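## Task

Drive in the screw holding the cable lug that sits behind the label Q3 until the screwdriver motor halts on its own (stopped_at_torque=1); leave every other screw as it was found. Do not rotate or shift that screw afterwards. If the screw was pressed in rather than turned, unscrew it completely and drive it again. The torque limit begins at its minimum, which may halt the motor early, so raise it as needed. Finally release the screw and raise the screwdriver clearly above its head, away from the work.

## Robot and tools

Robot: a single UR3e arm (six joints: shoulder pan, shoulder lift, elbow, wrist 1, wrist 2, wrist 3) carrying a powered screwdriver. The tool point is the tip of the hex key when unloaded; the key points along the tool point's +z axis and can be pushed back up to 12 mm. A flat block reaches roughly 9 cm from the last joint's axis toward the tool's -y side and rotates with it, so watch its clearance. A thin vacuum sleeve around the key can hold a screw.

Scene frame: origin on the table top below the arm base, +z up, +y to the left when facing +x. Results report end_effector_position (m), end_effector_quat_wxyz, linear and angular velocities, joint positions, Wrist force and Wrist torque (in the tool point's own x y z axes; force points from a touched surface back into the arm; offset up to about 3.5 N, noise about 1.4 N, saturation near 30 N; "no reading" is harmless). Screwdriver fields: turns (key revolutions since start, clockwise positive), stopped_at_torque (1 after the motor halted by itself), screw_detected (1 when sleeve_vacuum_kpa exceeds 30, i.e. a head seals the sleeve). "Hand target" is the pose the controller is currently steering toward; a "pose unreachable" line means the clearance check altered or blocked the command.

Row format (shared by execute_actions and move): one list of 9 numbers, each in [-1, 1]: dx, dy, dz, rx, ry, rz, spindle, torque_limit, sleeve_vacuum. The first six are an offset, not a pose: a displacement from the tool point's measured pose at the start of the action (for a call's first action, the last pose reported), expressed in the tool point's own axes. Scale: 1.0 = 0.6 m for dx/dy/dz and 180 degrees for the rotation vector rx/ry/rz. Spindle: +1 = 500 rpm clockwise (drives in), -1 = same speed reversed; 0.5 s to spin up; the value persists between calls, so finish with 0. torque_limit maps linearly from -1 (0.3 N m) to +1 (1.2 N m) and persists. sleeve_vacuum above 0.01 holds a screw, anything else releases; persists. Optionally 6 more numbers in [0,1] scale each joint's stiffness in Joint positions order.

execute_actions(actions): a list of up to 15 actions; each action is a table of up to 15 rows, one per 1/30 s step; if shorter, its last row repeats to fill 15 steps. Every row in an action is measured from that action's start pose, not from the prior row. An empty list just returns state and images. Each step the commanded pose is clipped to 100 mm and 16 degrees from the measured pose, and motion lags commands by about 0.17 s, so large displacements need several actions.

move(target, speed, stop_force, blocking): target is one 9-number row, offset from the pose in the latest result that showed one. Straight-line path, 0.5 to 10 s. speed in m/s, 0.002 to 0.5 (default 0.25; rotation up to twice that in rad/s). stop_force in N, 5 to 24: ends the path when push against the motion rises that much; only use it on slow moves, not on turning moves, and omit it when backing off a surface. blocking=false returns after 0.5 s; then use wait or stop before other motion commands. The result's move: line gives the ending (done, contact, held, off_target, moving, fault), active limits (paced = clipped, held = steps blocked) and distance from target.

wait(seconds 0 to 10): lets the scene run holding the last command. stop(): brakes a running move. zoom_image(camera, region [x0,y0,x1,y1], at most 504x504 px): closer look from cam_head_left, cam_head_right, cam_high, cam_low or cam_wrist (all 504x504). read_manual(section="licences"): licence texts only. finished_scene(scene): ends the current scene irreversibly; the result reveals the next task.

Screwing procedure: align the tool point with the screw axis, 2 mm below the top of the head. Engage with a small spindle value between -0.2 and 0.2 (negative seats the key without driving; positive also drives). While it turns, advance the arm 0.7 mm per revolution along the key. The motor halts at 95 % of torque_limit (head seated or jammed) and stopped_at_torque becomes 1; restarting needs spindle at 0 or below for 0.5 s first. At the lowest limit it may halt short of tight, so raise torque_limit. Loosening never self-stops; if turns stays put, raise the limit. After tightening, set spindle 0, release vacuum, lift straight up without turning the screw.

Hazards: the arm is stiff, so pressing even slightly beyond contact can trigger a stop. Any joint reaching its load limit (pan and lift 50.2, elbow 26, wrists 8.37 N m) or an external force of 150 N halts the arm for 10 s and discards the rest of the call. Holding loads heats motors; a MOTOR HOT warning appears from 70 °C and brakes engage at 85 °C. Approach slowly, avoid slams, drops and knocking anything off the table, and keep the printed position's inaccuracy at long reach in mind.

Each tool is called after "Request:" as name(argument=value, ...) on one line, values as JSON.

## Session

Request:
execute_actions(actions=[])

Scene clock: 0.00 s.
end_effector_position=(+0.3115, +0.0798, +0.1345) sleeve_vacuum_kpa=0 screw_detected=0 stopped_at_torque=0 turns=0.00 end_effector_quat_wxyz=(-0.008, +0.716, +0.622, -0.317) end_effector_velocity=(+0.000, -0.000, +0.000) end_effector_angular_velocity=(-0.000, -0.000, +0.000)
Joint positions: [-0.577 -1.582  0.669 -0.658 -1.569 -0.574]
Joint velocities: [-0. -0.  0. -0.  0. -0.]
Wrist force (N, on the end effector, along its own x y z axes, offset not removed): no reading
Wrist torque (N m, same axes, about the end effector's origin, offset not removed): no reading
Hand target: +0.311, +0.080, +0.134; -0.008, +0.716, +0.622, -0.317
Joint stiffness scale: [1. 1. 1. 1. 1. 1.]

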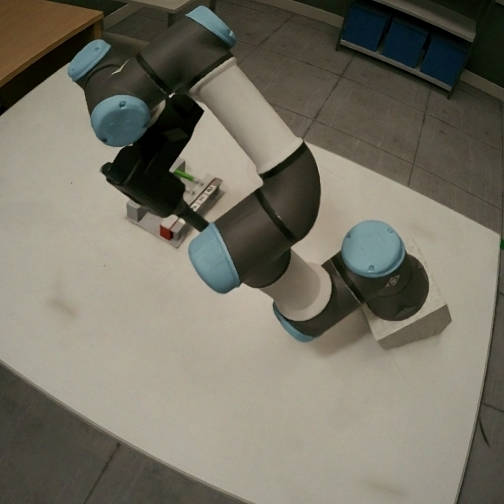

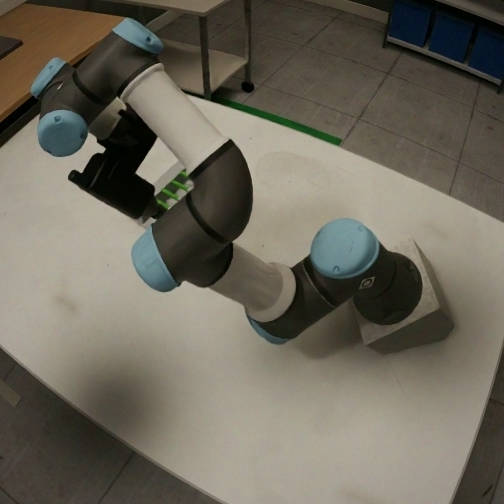

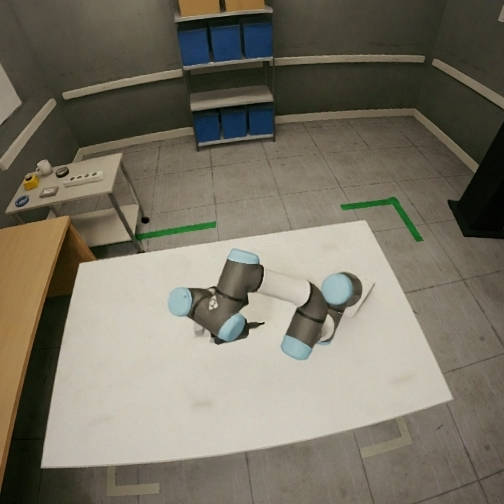

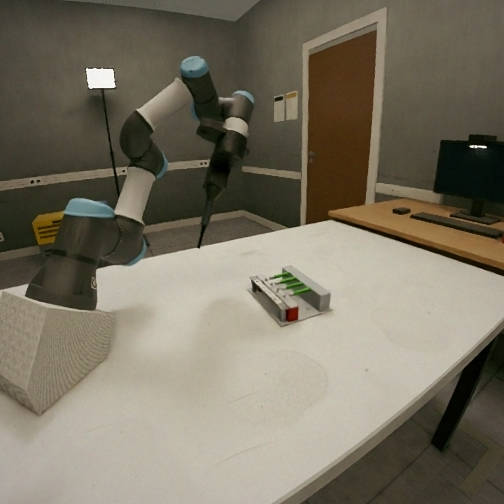

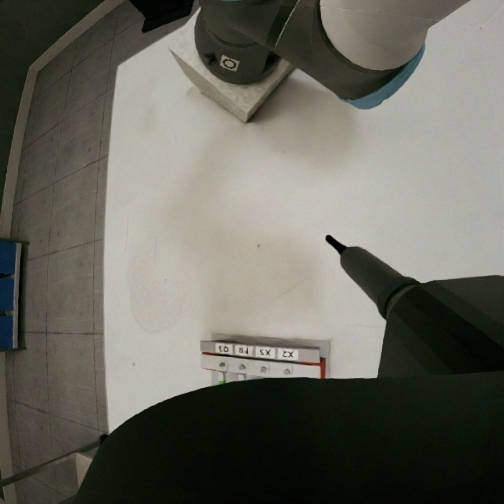

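Request:
move(target=[-0.1,0.1,-0.03,-0.1386,0.1516,0,0,1,0])

Scene clock: 5.90 s.
end_effector_position=(+0.3714, +0.0186, +0.1515) sleeve_vacuum_kpa=0 screw_detected=0 stopped_at_torque=0 turns=0.00 end_effector_quat_wxyz=(-0.001, +0.756, +0.655, -0.002) end_effector_velocity=(+0.001, +0.001, -0.001) end_effector_angular_velocity=(+0.005, -0.012, +0.018)
Joint positions: [-1.423 -1.615  1.046 -0.561 -1.087 -1.528]
Joint velocities: [-0.005 -0.004  0.012  0.001  0.009 -0.026]
Wrist force (N, on the end effector, along its own x y z axes, offset not removed): [1.8 1.4 1.0]
Wrist torque (N m, same axes, about the end effector's origin, offset not removed): [0.30 -0.41 0.05]
Hand target: +0.372, +0.019, +0.151; -0.000, +0.755, +0.656, +0.000
Off the commanded pose: 0.001 m, 0 deg.
Joint stiffness scale: [1. 1. 1. 1. 1. 1.]
move: done

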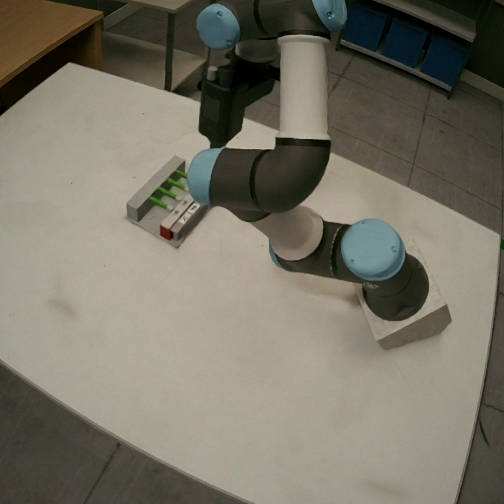

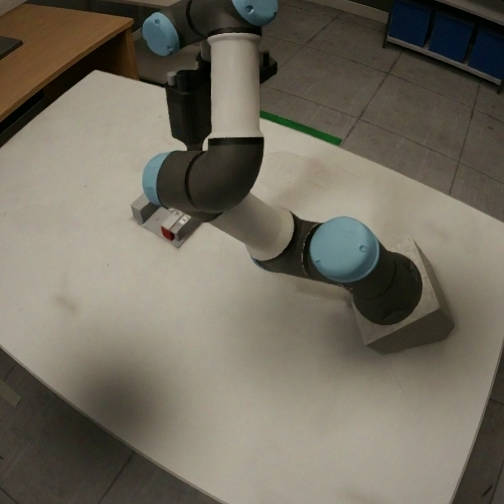

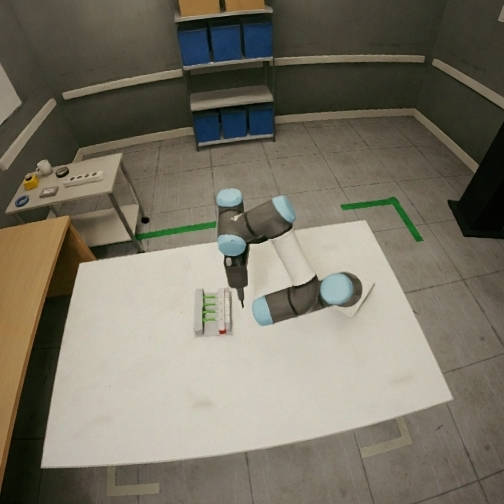

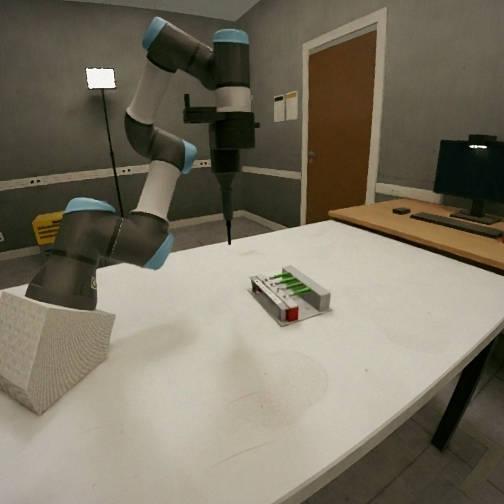

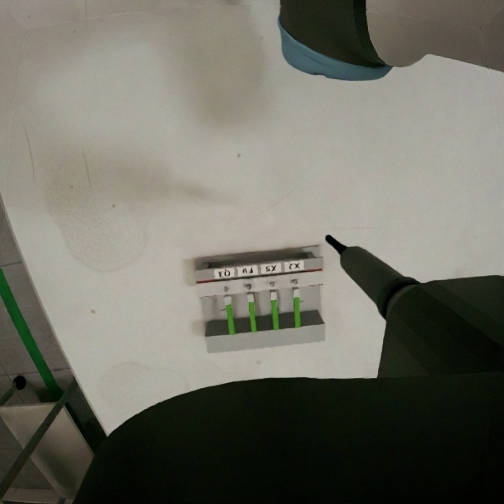

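Request:
move(target=[-0.17,0.18,0.14,0,0,0,0,1,0])

Request:
zoom_image(camera="cam_wrist", region=[250,160,410,320])

Request:
zoom_image(camera="cam_low", region=[230,220,350,340])

Scene clock: 10.77 s.
end_effector_position=(+0.4633, -0.0969, +0.0672) sleeve_vacuum_kpa=0 screw_detected=0 stopped_at_torque=0 turns=0.00 end_effector_quat_wxyz=(-0.001, +0.756, +0.655, -0.000) end_effector_velocity=(+0.001, -0.003, +0.000) end_effector_angular_velocity=(-0.007, +0.004, -0.004)
Joint positions: [-1.071 -1.092  0.825 -1.064 -0.965 -1.141]
Joint velocities: [ 0.003  0.01  -0.019  0.    -0.005  0.012]
Wrist force (N, on the end effector, along its own x y z axes, offset not removed): [1.4 1.3 2.0]
Wrist torque (N m, same axes, about the end effector's origin, offset not removed): [0.28 -0.23 0.00]
Hand target: +0.463, -0.097, +0.067; -0.001, +0.756, +0.655, -0.002
Off the commanded pose: 0.001 m, 0 deg.
Joint stiffness scale: [1. 1. 1. 1. 1. 1.]
move: done

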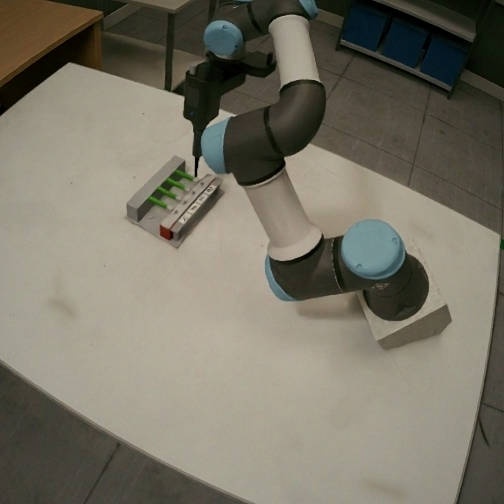

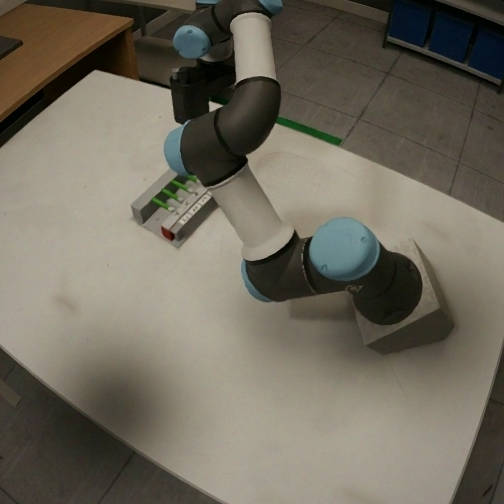

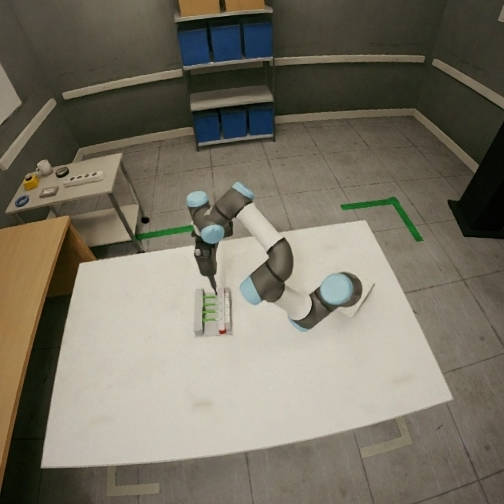

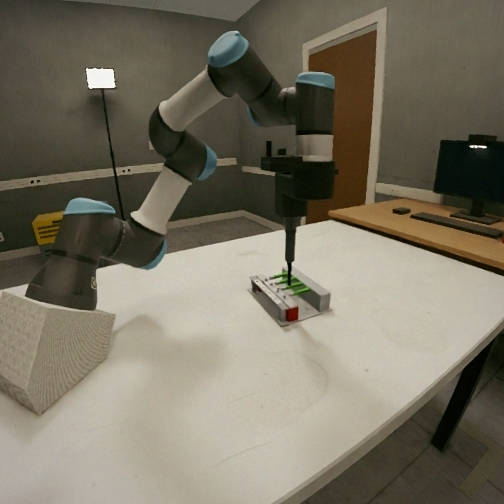

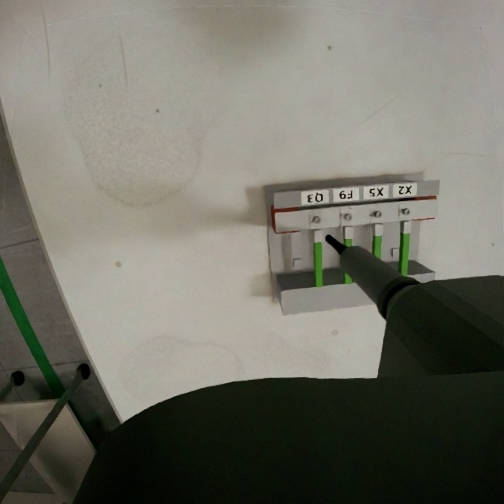

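Region (250, 160, 410, 320) of cam_wrist's 504x504 image, scaled by 3.150, with more detail than that image has.

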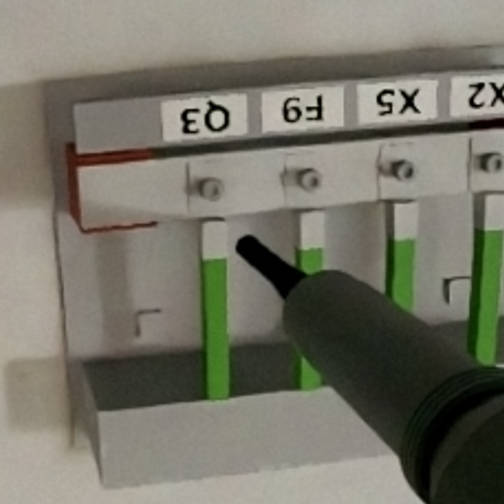

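Region (230, 220, 350, 340) of cam_low's 504x504 image, scaled by 4.200, with more detail than that image has.

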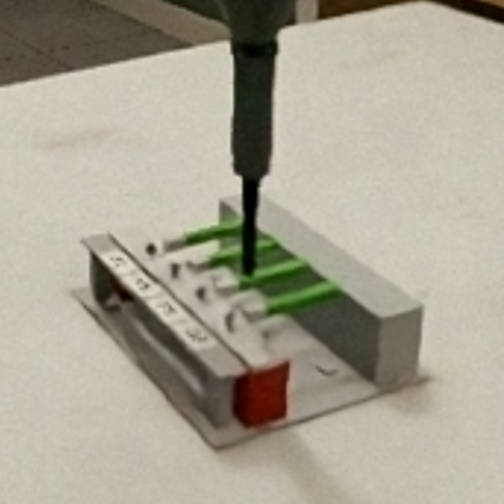

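Request:
move(target=[0,-0.015,0.033,0,0,0,0,1,0], speed=0.08)

Request:
zoom_image(camera="cam_wrist", region=[290,200,370,280])

Request:
zoom_image(camera="cam_low", region=[250,260,320,330])

Request:
zoom_image(camera="cam_head_left", region=[160,150,230,220])

Scene clock: 16.33 s.
end_effector_position=(+0.4536, -0.0948, +0.0479) sleeve_vacuum_kpa=0 screw_detected=0 stopped_at_torque=0 turns=0.00 end_effector_quat_wxyz=(-0.003, +0.755, +0.655, -0.001) end_effector_velocity=(+0.001, -0.004, -0.003) end_effector_angular_velocity=(-0.014, -0.008, +0.006)
Joint positions: [-1.059 -1.146  0.999 -1.189 -0.965 -1.13 ]
Joint velocities: [ 0.    -0.017  0.04  -0.043  0.004  0.005]
Wrist force (N, on the end effector, along its own x y z axes, offset not removed): [0.6 -0.4 -0.8]
Wrist torque (N m, same axes, about the end effector's origin, offset not removed): [-0.07 -0.26 0.05]
Hand target: +0.454, -0.096, +0.047; -0.001, +0.756, +0.655, -0.000
Off the commanded pose: 0.001 m, 0 deg.
Joint stiffness scale: [1. 1. 1. 1. 1. 1.]
move: done

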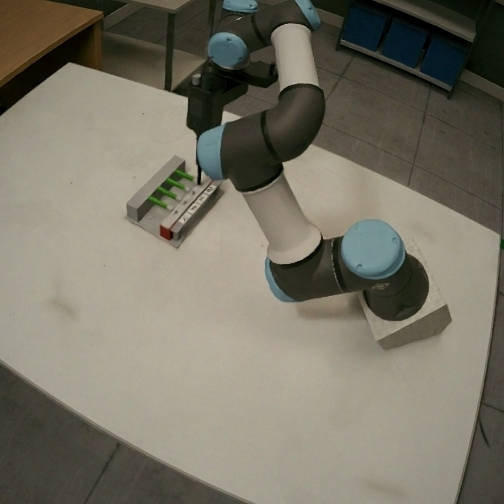

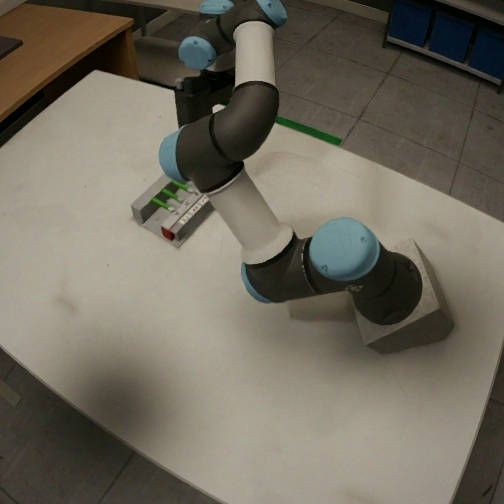

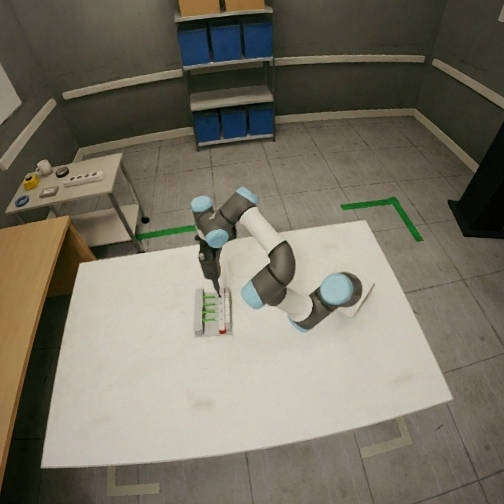

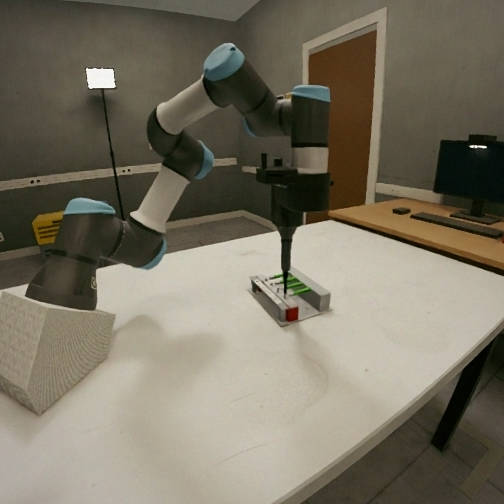

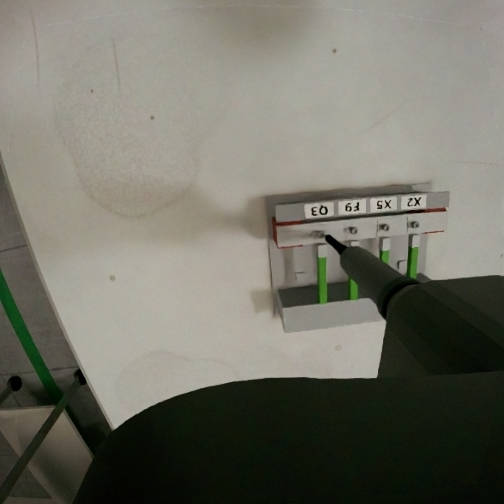

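Region (290, 200, 370, 280) of cam_wrist's 504x504 image, scaled by 6.300, with more detail than that image has.

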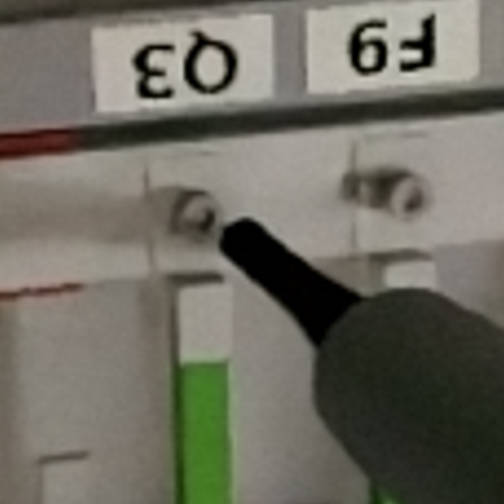

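Region (250, 260, 320, 330) of cam_low's 504x504 image, scaled by 7.200, with more detail than that image has.

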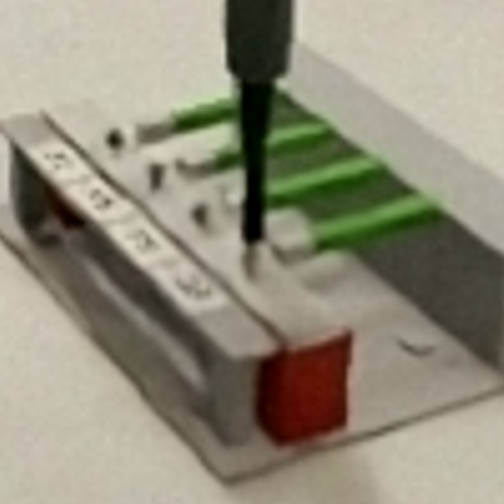

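Region (160, 150, 230, 220) of cam_head_left's 504x504 image, scaled by 7.200, with more detail than that image has.

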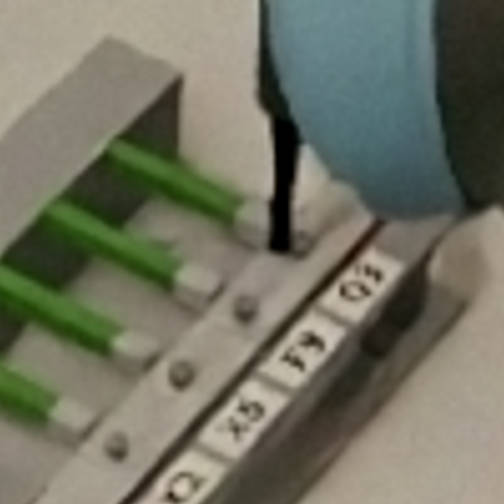

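Request:
move(target=[-0.006,-0.0025,-0.001,0,0,0,0,1,0], speed=0.02)

Request:
zoom_image(camera="cam_wrist", region=[290,200,370,280])

Request:
zoom_image(camera="cam_low", region=[250,260,320,330])

Request:
zoom_image(camera="cam_head_left", region=[160,150,230,220])

Scene clock: 20.60 s.
end_effector_position=(+0.4533, -0.0960, +0.0477) sleeve_vacuum_kpa=0 screw_detected=0 stopped_at_torque=0 turns=0.00 end_effector_quat_wxyz=(-0.003, +0.756, +0.655, +0.001) end_effector_velocity=(-0.000, +0.001, +0.001) end_effector_angular_velocity=(+0.007, -0.002, -0.002)
Joint positions: [-1.062 -1.142  1.    -1.188 -0.963 -1.134]
Joint velocities: [-0.004  0.006 -0.007  0.012  0.003 -0.007]
Wrist force (N, on the end effector, along its own x y z axes, offset not removed): [2.8 2.2 2.7]
Wrist torque (N m, same axes, about the end effector's origin, offset not removed): [0.05 -0.04 0.04]
Hand target: +0.452, -0.098, +0.048; -0.003, +0.755, +0.655, -0.001
Off the commanded pose: 0.003 m, 0 deg.
Joint stiffness scale: [1. 1. 1. 1. 1. 1.]
move: done

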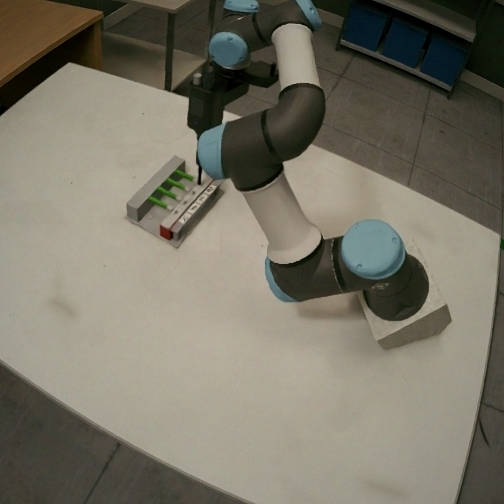

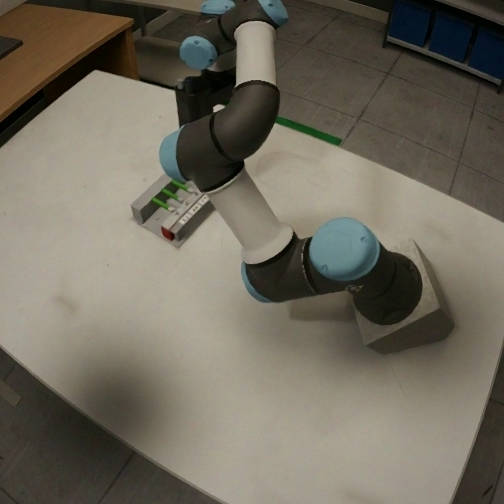

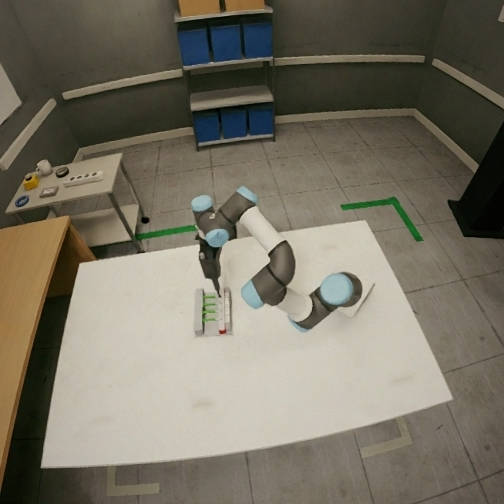

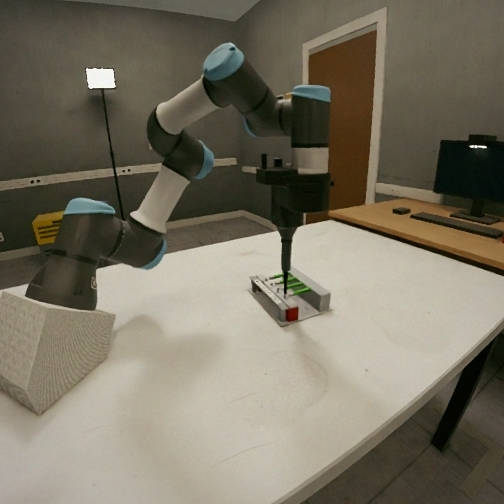

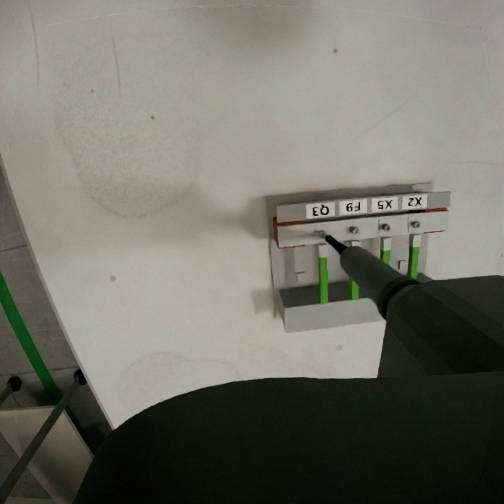

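Region (290, 200, 370, 280) of cam_wrist's 504x504 image, scaled by 6.300, with more detail than that image has.

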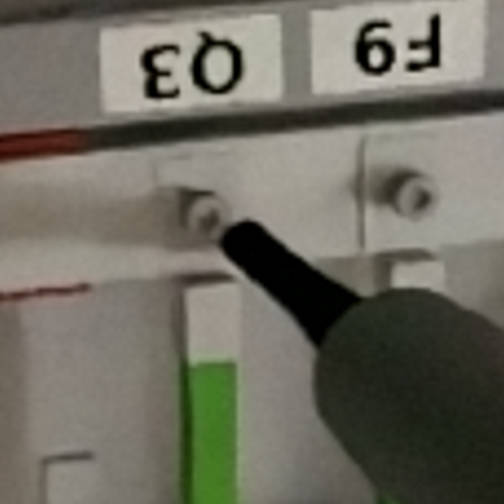

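Region (250, 260, 320, 330) of cam_low's 504x504 image, scaled by 7.200, with more detail than that image has.

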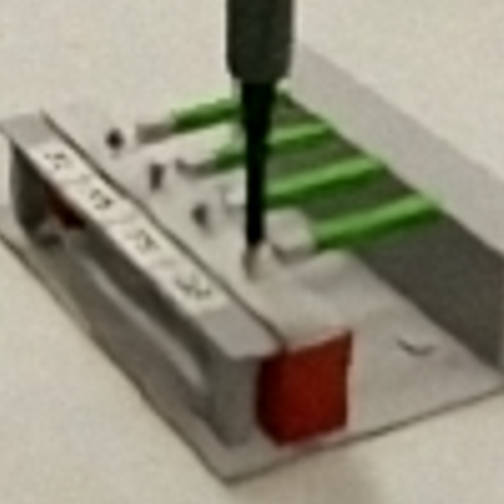

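Region (160, 150, 230, 220) of cam_head_left's 504x504 image, scaled by 7.200, with more detail than that image has.

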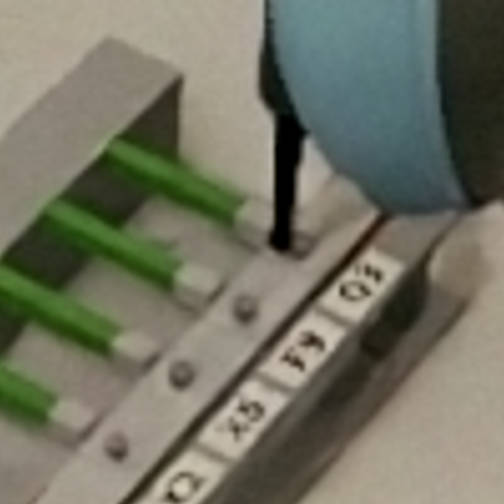

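Request:
execute_actions(actions=[[[0.001,0,-0.01,0,0,0,0,1,0]],[[0,0,-0.002,0,0,0,0,1,0]],[[-0.008,-0.005,0,0,0,0,0,1,0]],[[-0.001,-0.001,0,0,0,0,0,1,0]]])

Request:
zoom_image(camera="cam_wrist", region=[290,200,370,280])

Request:
zoom_image(camera="cam_low", region=[250,260,320,330])

Request:
zoom_image(camera="cam_head_left", region=[160,150,230,220])

Scene clock: 27.80 s.
end_effector_position=(+0.4517, -0.0984, +0.0541) sleeve_vacuum_kpa=0 screw_detected=0 stopped_at_torque=0 turns=0.00 end_effector_quat_wxyz=(-0.003, +0.756, +0.654, +0.002) end_effector_velocity=(-0.000, -0.000, -0.000) end_effector_angular_velocity=(+0.001, +0.000, -0.001)
Joint positions: [-1.078 -1.138  0.976 -1.159 -0.964 -1.151]
Joint velocities: [-0.     0.001  0.001 -0.     0.     0.   ]
Wrist force (N, on the end effector, along its own x y z axes, offset not removed): [2.8 1.8 2.9]
Wrist torque (N m, same axes, about the end effector's origin, offset not removed): [0.53 -0.53 -0.11]
Hand target: +0.451, -0.099, +0.054; -0.003, +0.756, +0.654, +0.002
Off the commanded pose: 0.001 m, 0 deg.
Joint stiffness scale: [1. 1. 1. 1. 1. 1.]

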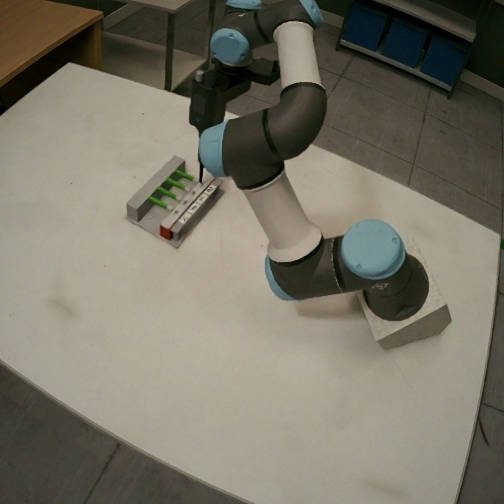

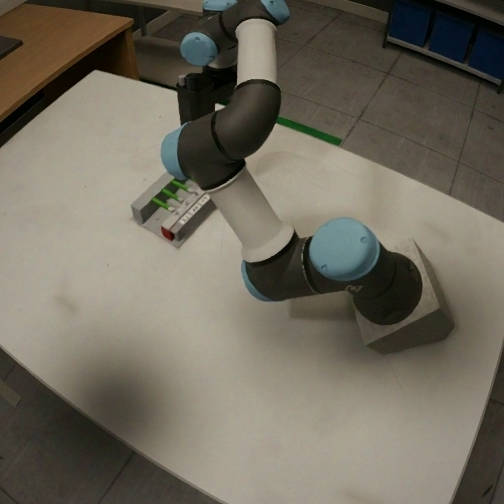

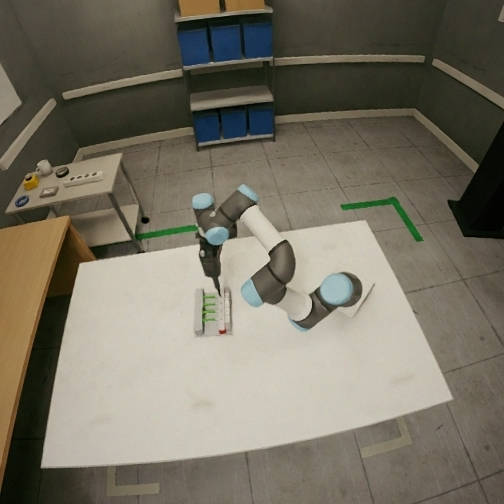

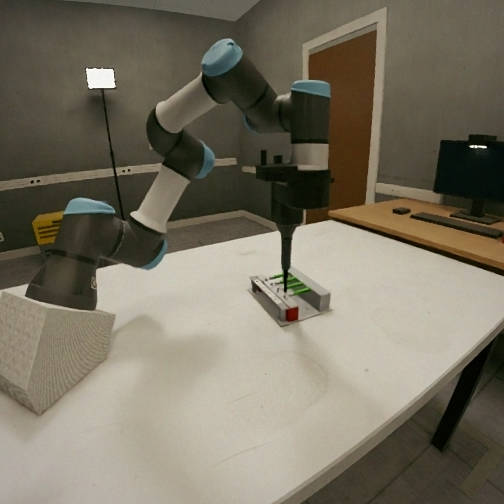

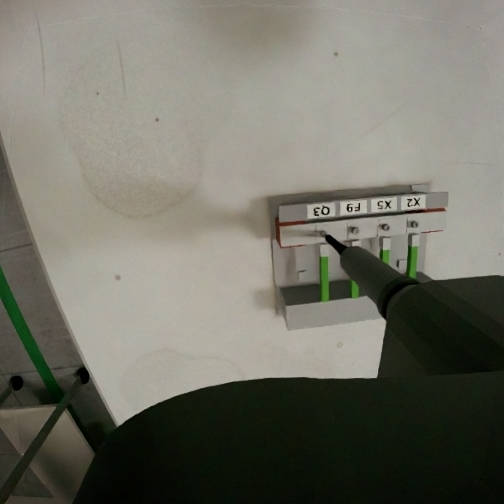

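Region (290, 200, 370, 280) of cam_wrist's 504x504 image, scaled by 6.300, with more detail than that image has.

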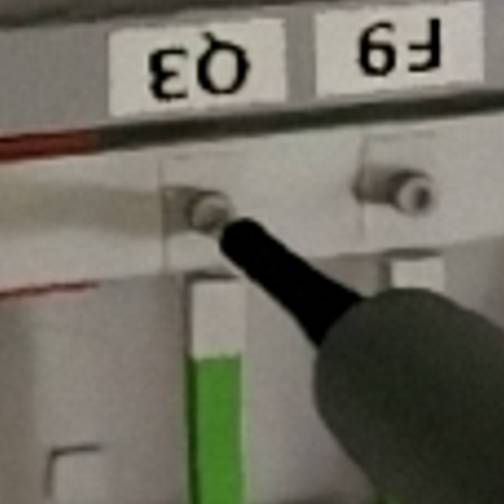

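Region (250, 260, 320, 330) of cam_low's 504x504 image, scaled by 7.200, with more detail than that image has.

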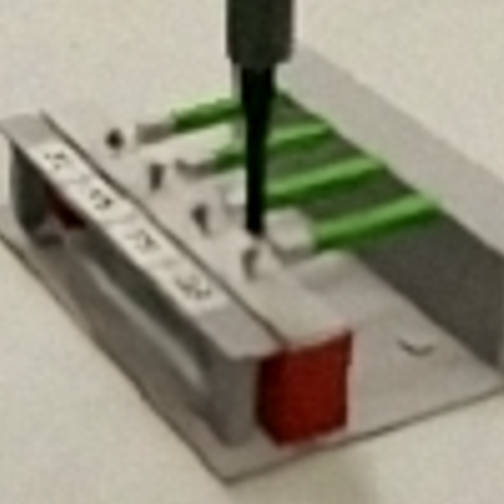

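Region (160, 150, 230, 220) of cam_head_left's 504x504 image, scaled by 7.200, with more detail than that image has.

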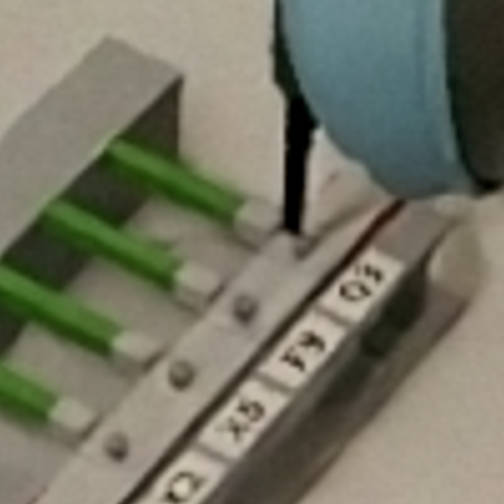

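Need about (-2,-2) mm more.

Request:
move(target=[-0.0045,-0.0045,0.003,0,0,0,0,1,0], speed=0.01)

Request:
zoom_image(camera="cam_wrist", region=[290,200,370,280])

Request:
zoom_image(camera="cam_low", region=[250,260,320,330])

Request:
zoom_image(camera="cam_head_left", region=[160,150,230,220])

Scene clock: 32.00 s.
end_effector_position=(+0.4497, -0.0999, +0.0525) sleeve_vacuum_kpa=0 screw_detected=0 stopped_at_torque=0 turns=0.00 end_effector_quat_wxyz=(-0.003, +0.757, +0.654, +0.003) end_effector_velocity=(-0.002, -0.002, -0.002) end_effector_angular_velocity=(-0.002, -0.001, +0.003)
Joint positions: [-1.081 -1.139  0.992 -1.17  -0.964 -1.154]
Joint velocities: [-0.004 -0.004  0.019 -0.016 -0.    -0.006]
Wrist force (N, on the end effector, along its own x y z axes, offset not removed): [0.2 -2.3 1.8]
Wrist torque (N m, same axes, about the end effector's origin, offset not removed): [-0.62 -0.01 0.19]
Hand target: +0.449, -0.101, +0.052; -0.003, +0.756, +0.654, +0.002
Off the commanded pose: 0.001 m, 0 deg.
Joint stiffness scale: [1. 1. 1. 1. 1. 1.]
move: done

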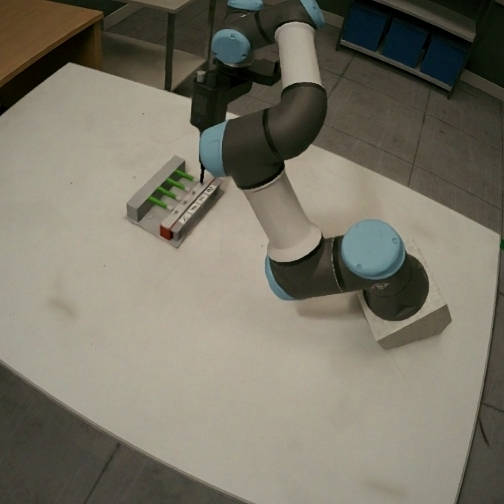

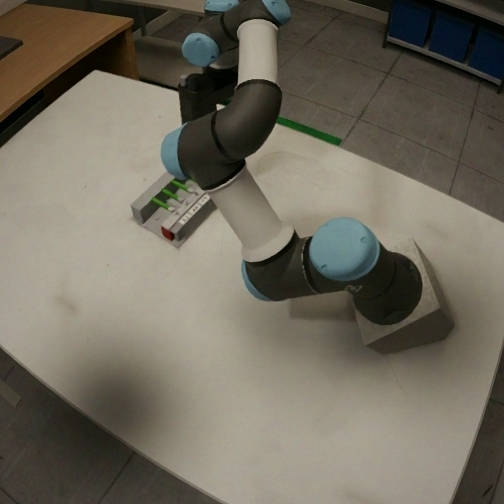

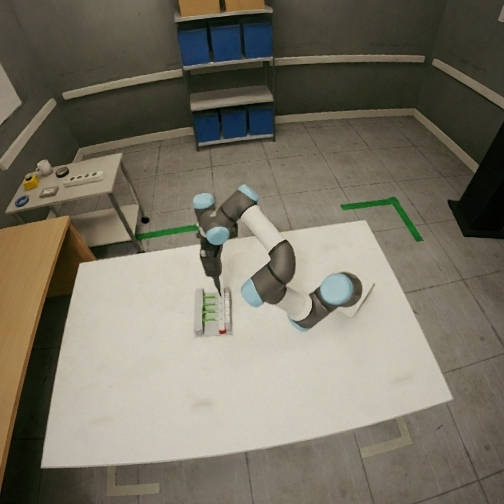

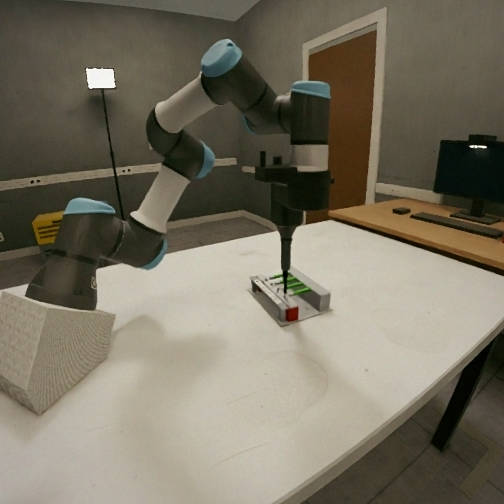

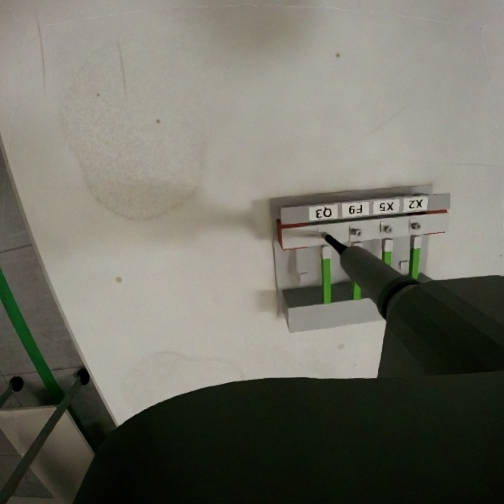

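Region (290, 200, 370, 280) of cam_wrist's 504x504 image, scaled by 6.300, with more detail than that image has.

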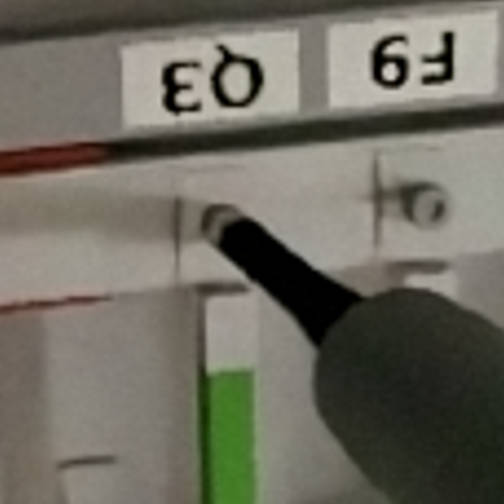

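Region (250, 260, 320, 330) of cam_low's 504x504 image, scaled by 7.200, with more detail than that image has.

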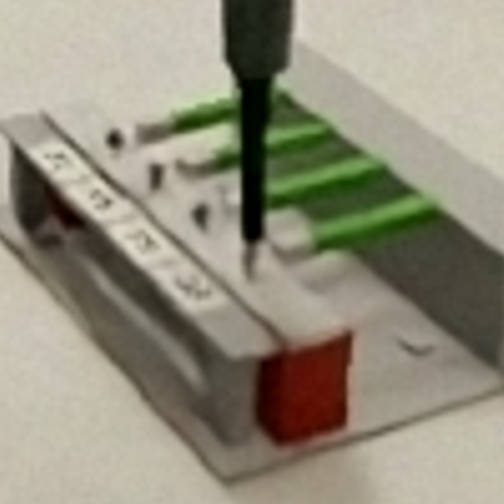

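Region (160, 150, 230, 220) of cam_head_left's 504x504 image, scaled by 7.200, with more detail than that image has.

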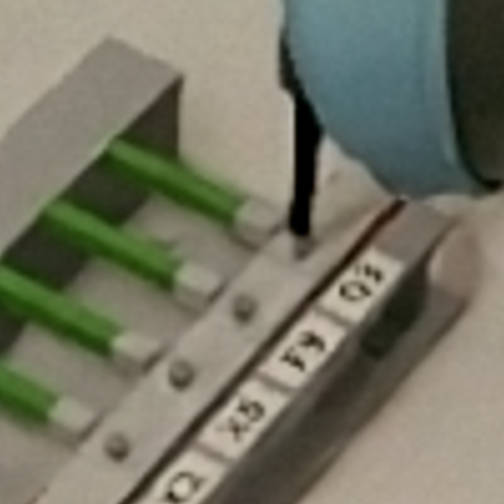

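Request:
move(target=[-0.001,-0.0005,0.014,0,0,0,0.2,1,1], speed=0.003)

Request:
zoom_image(camera="cam_low", region=[250,260,320,330])

Scene clock: 36.43 s.
end_effector_position=(+0.4490, -0.1009, +0.0455) sleeve_vacuum_kpa=14 screw_detected=0 stopped_at_torque=0 turns=4.83 end_effector_quat_wxyz=(-0.002, +0.756, +0.654, +0.002) end_effector_velocity=(+0.000, -0.000, -0.002) end_effector_angular_velocity=(+0.001, -0.000, -0.002)
Joint positions: [-1.073 -1.145  1.031 -1.211 -0.963 -1.144]
Joint velocities: [ 0.002  0.001  0.007 -0.008  0.001  0.003]
Wrist force (N, on the end effector, along its own x y z axes, offset not removed): [2.9 -1.2 -3.8]
Wrist torque (N m, same axes, about the end effector's origin, offset not removed): [-0.07 -0.36 0.06]
Hand target: +0.449, -0.100, +0.044; -0.003, +0.756, +0.654, +0.003
Off the commanded pose: 0.002 m, 0 deg.
Joint stiffness scale: [1. 1. 1. 1. 1. 1.]
move: done

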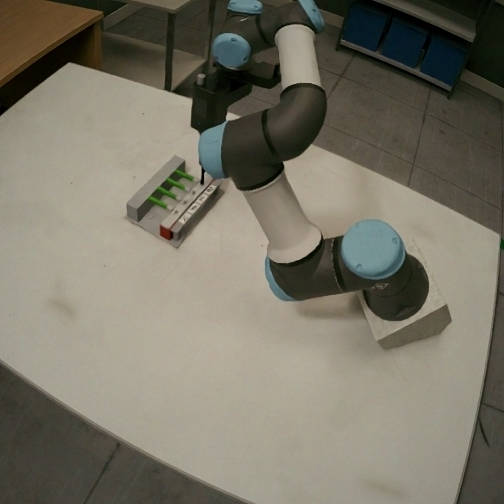

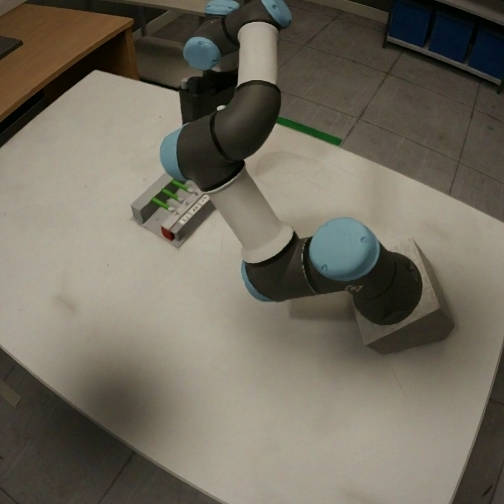

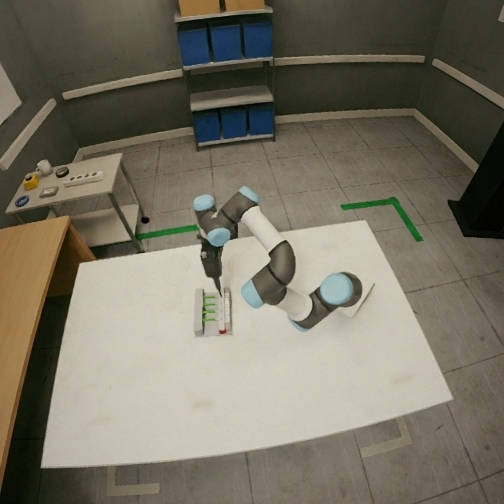

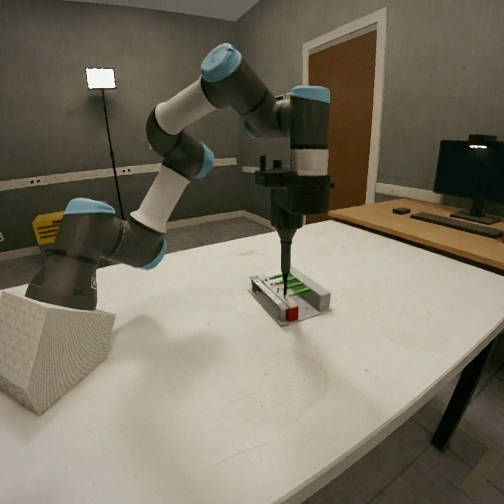

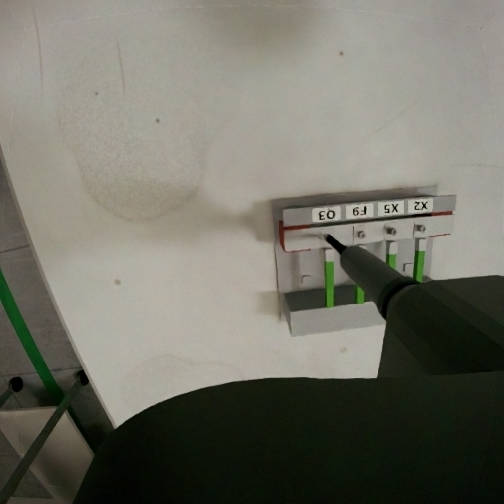

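Region (250, 260, 320, 330) of cam_low's 504x504 image, scaled by 7.200, with more detail than that image has.

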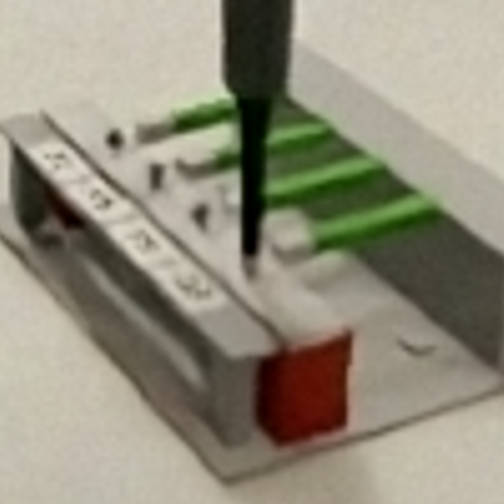

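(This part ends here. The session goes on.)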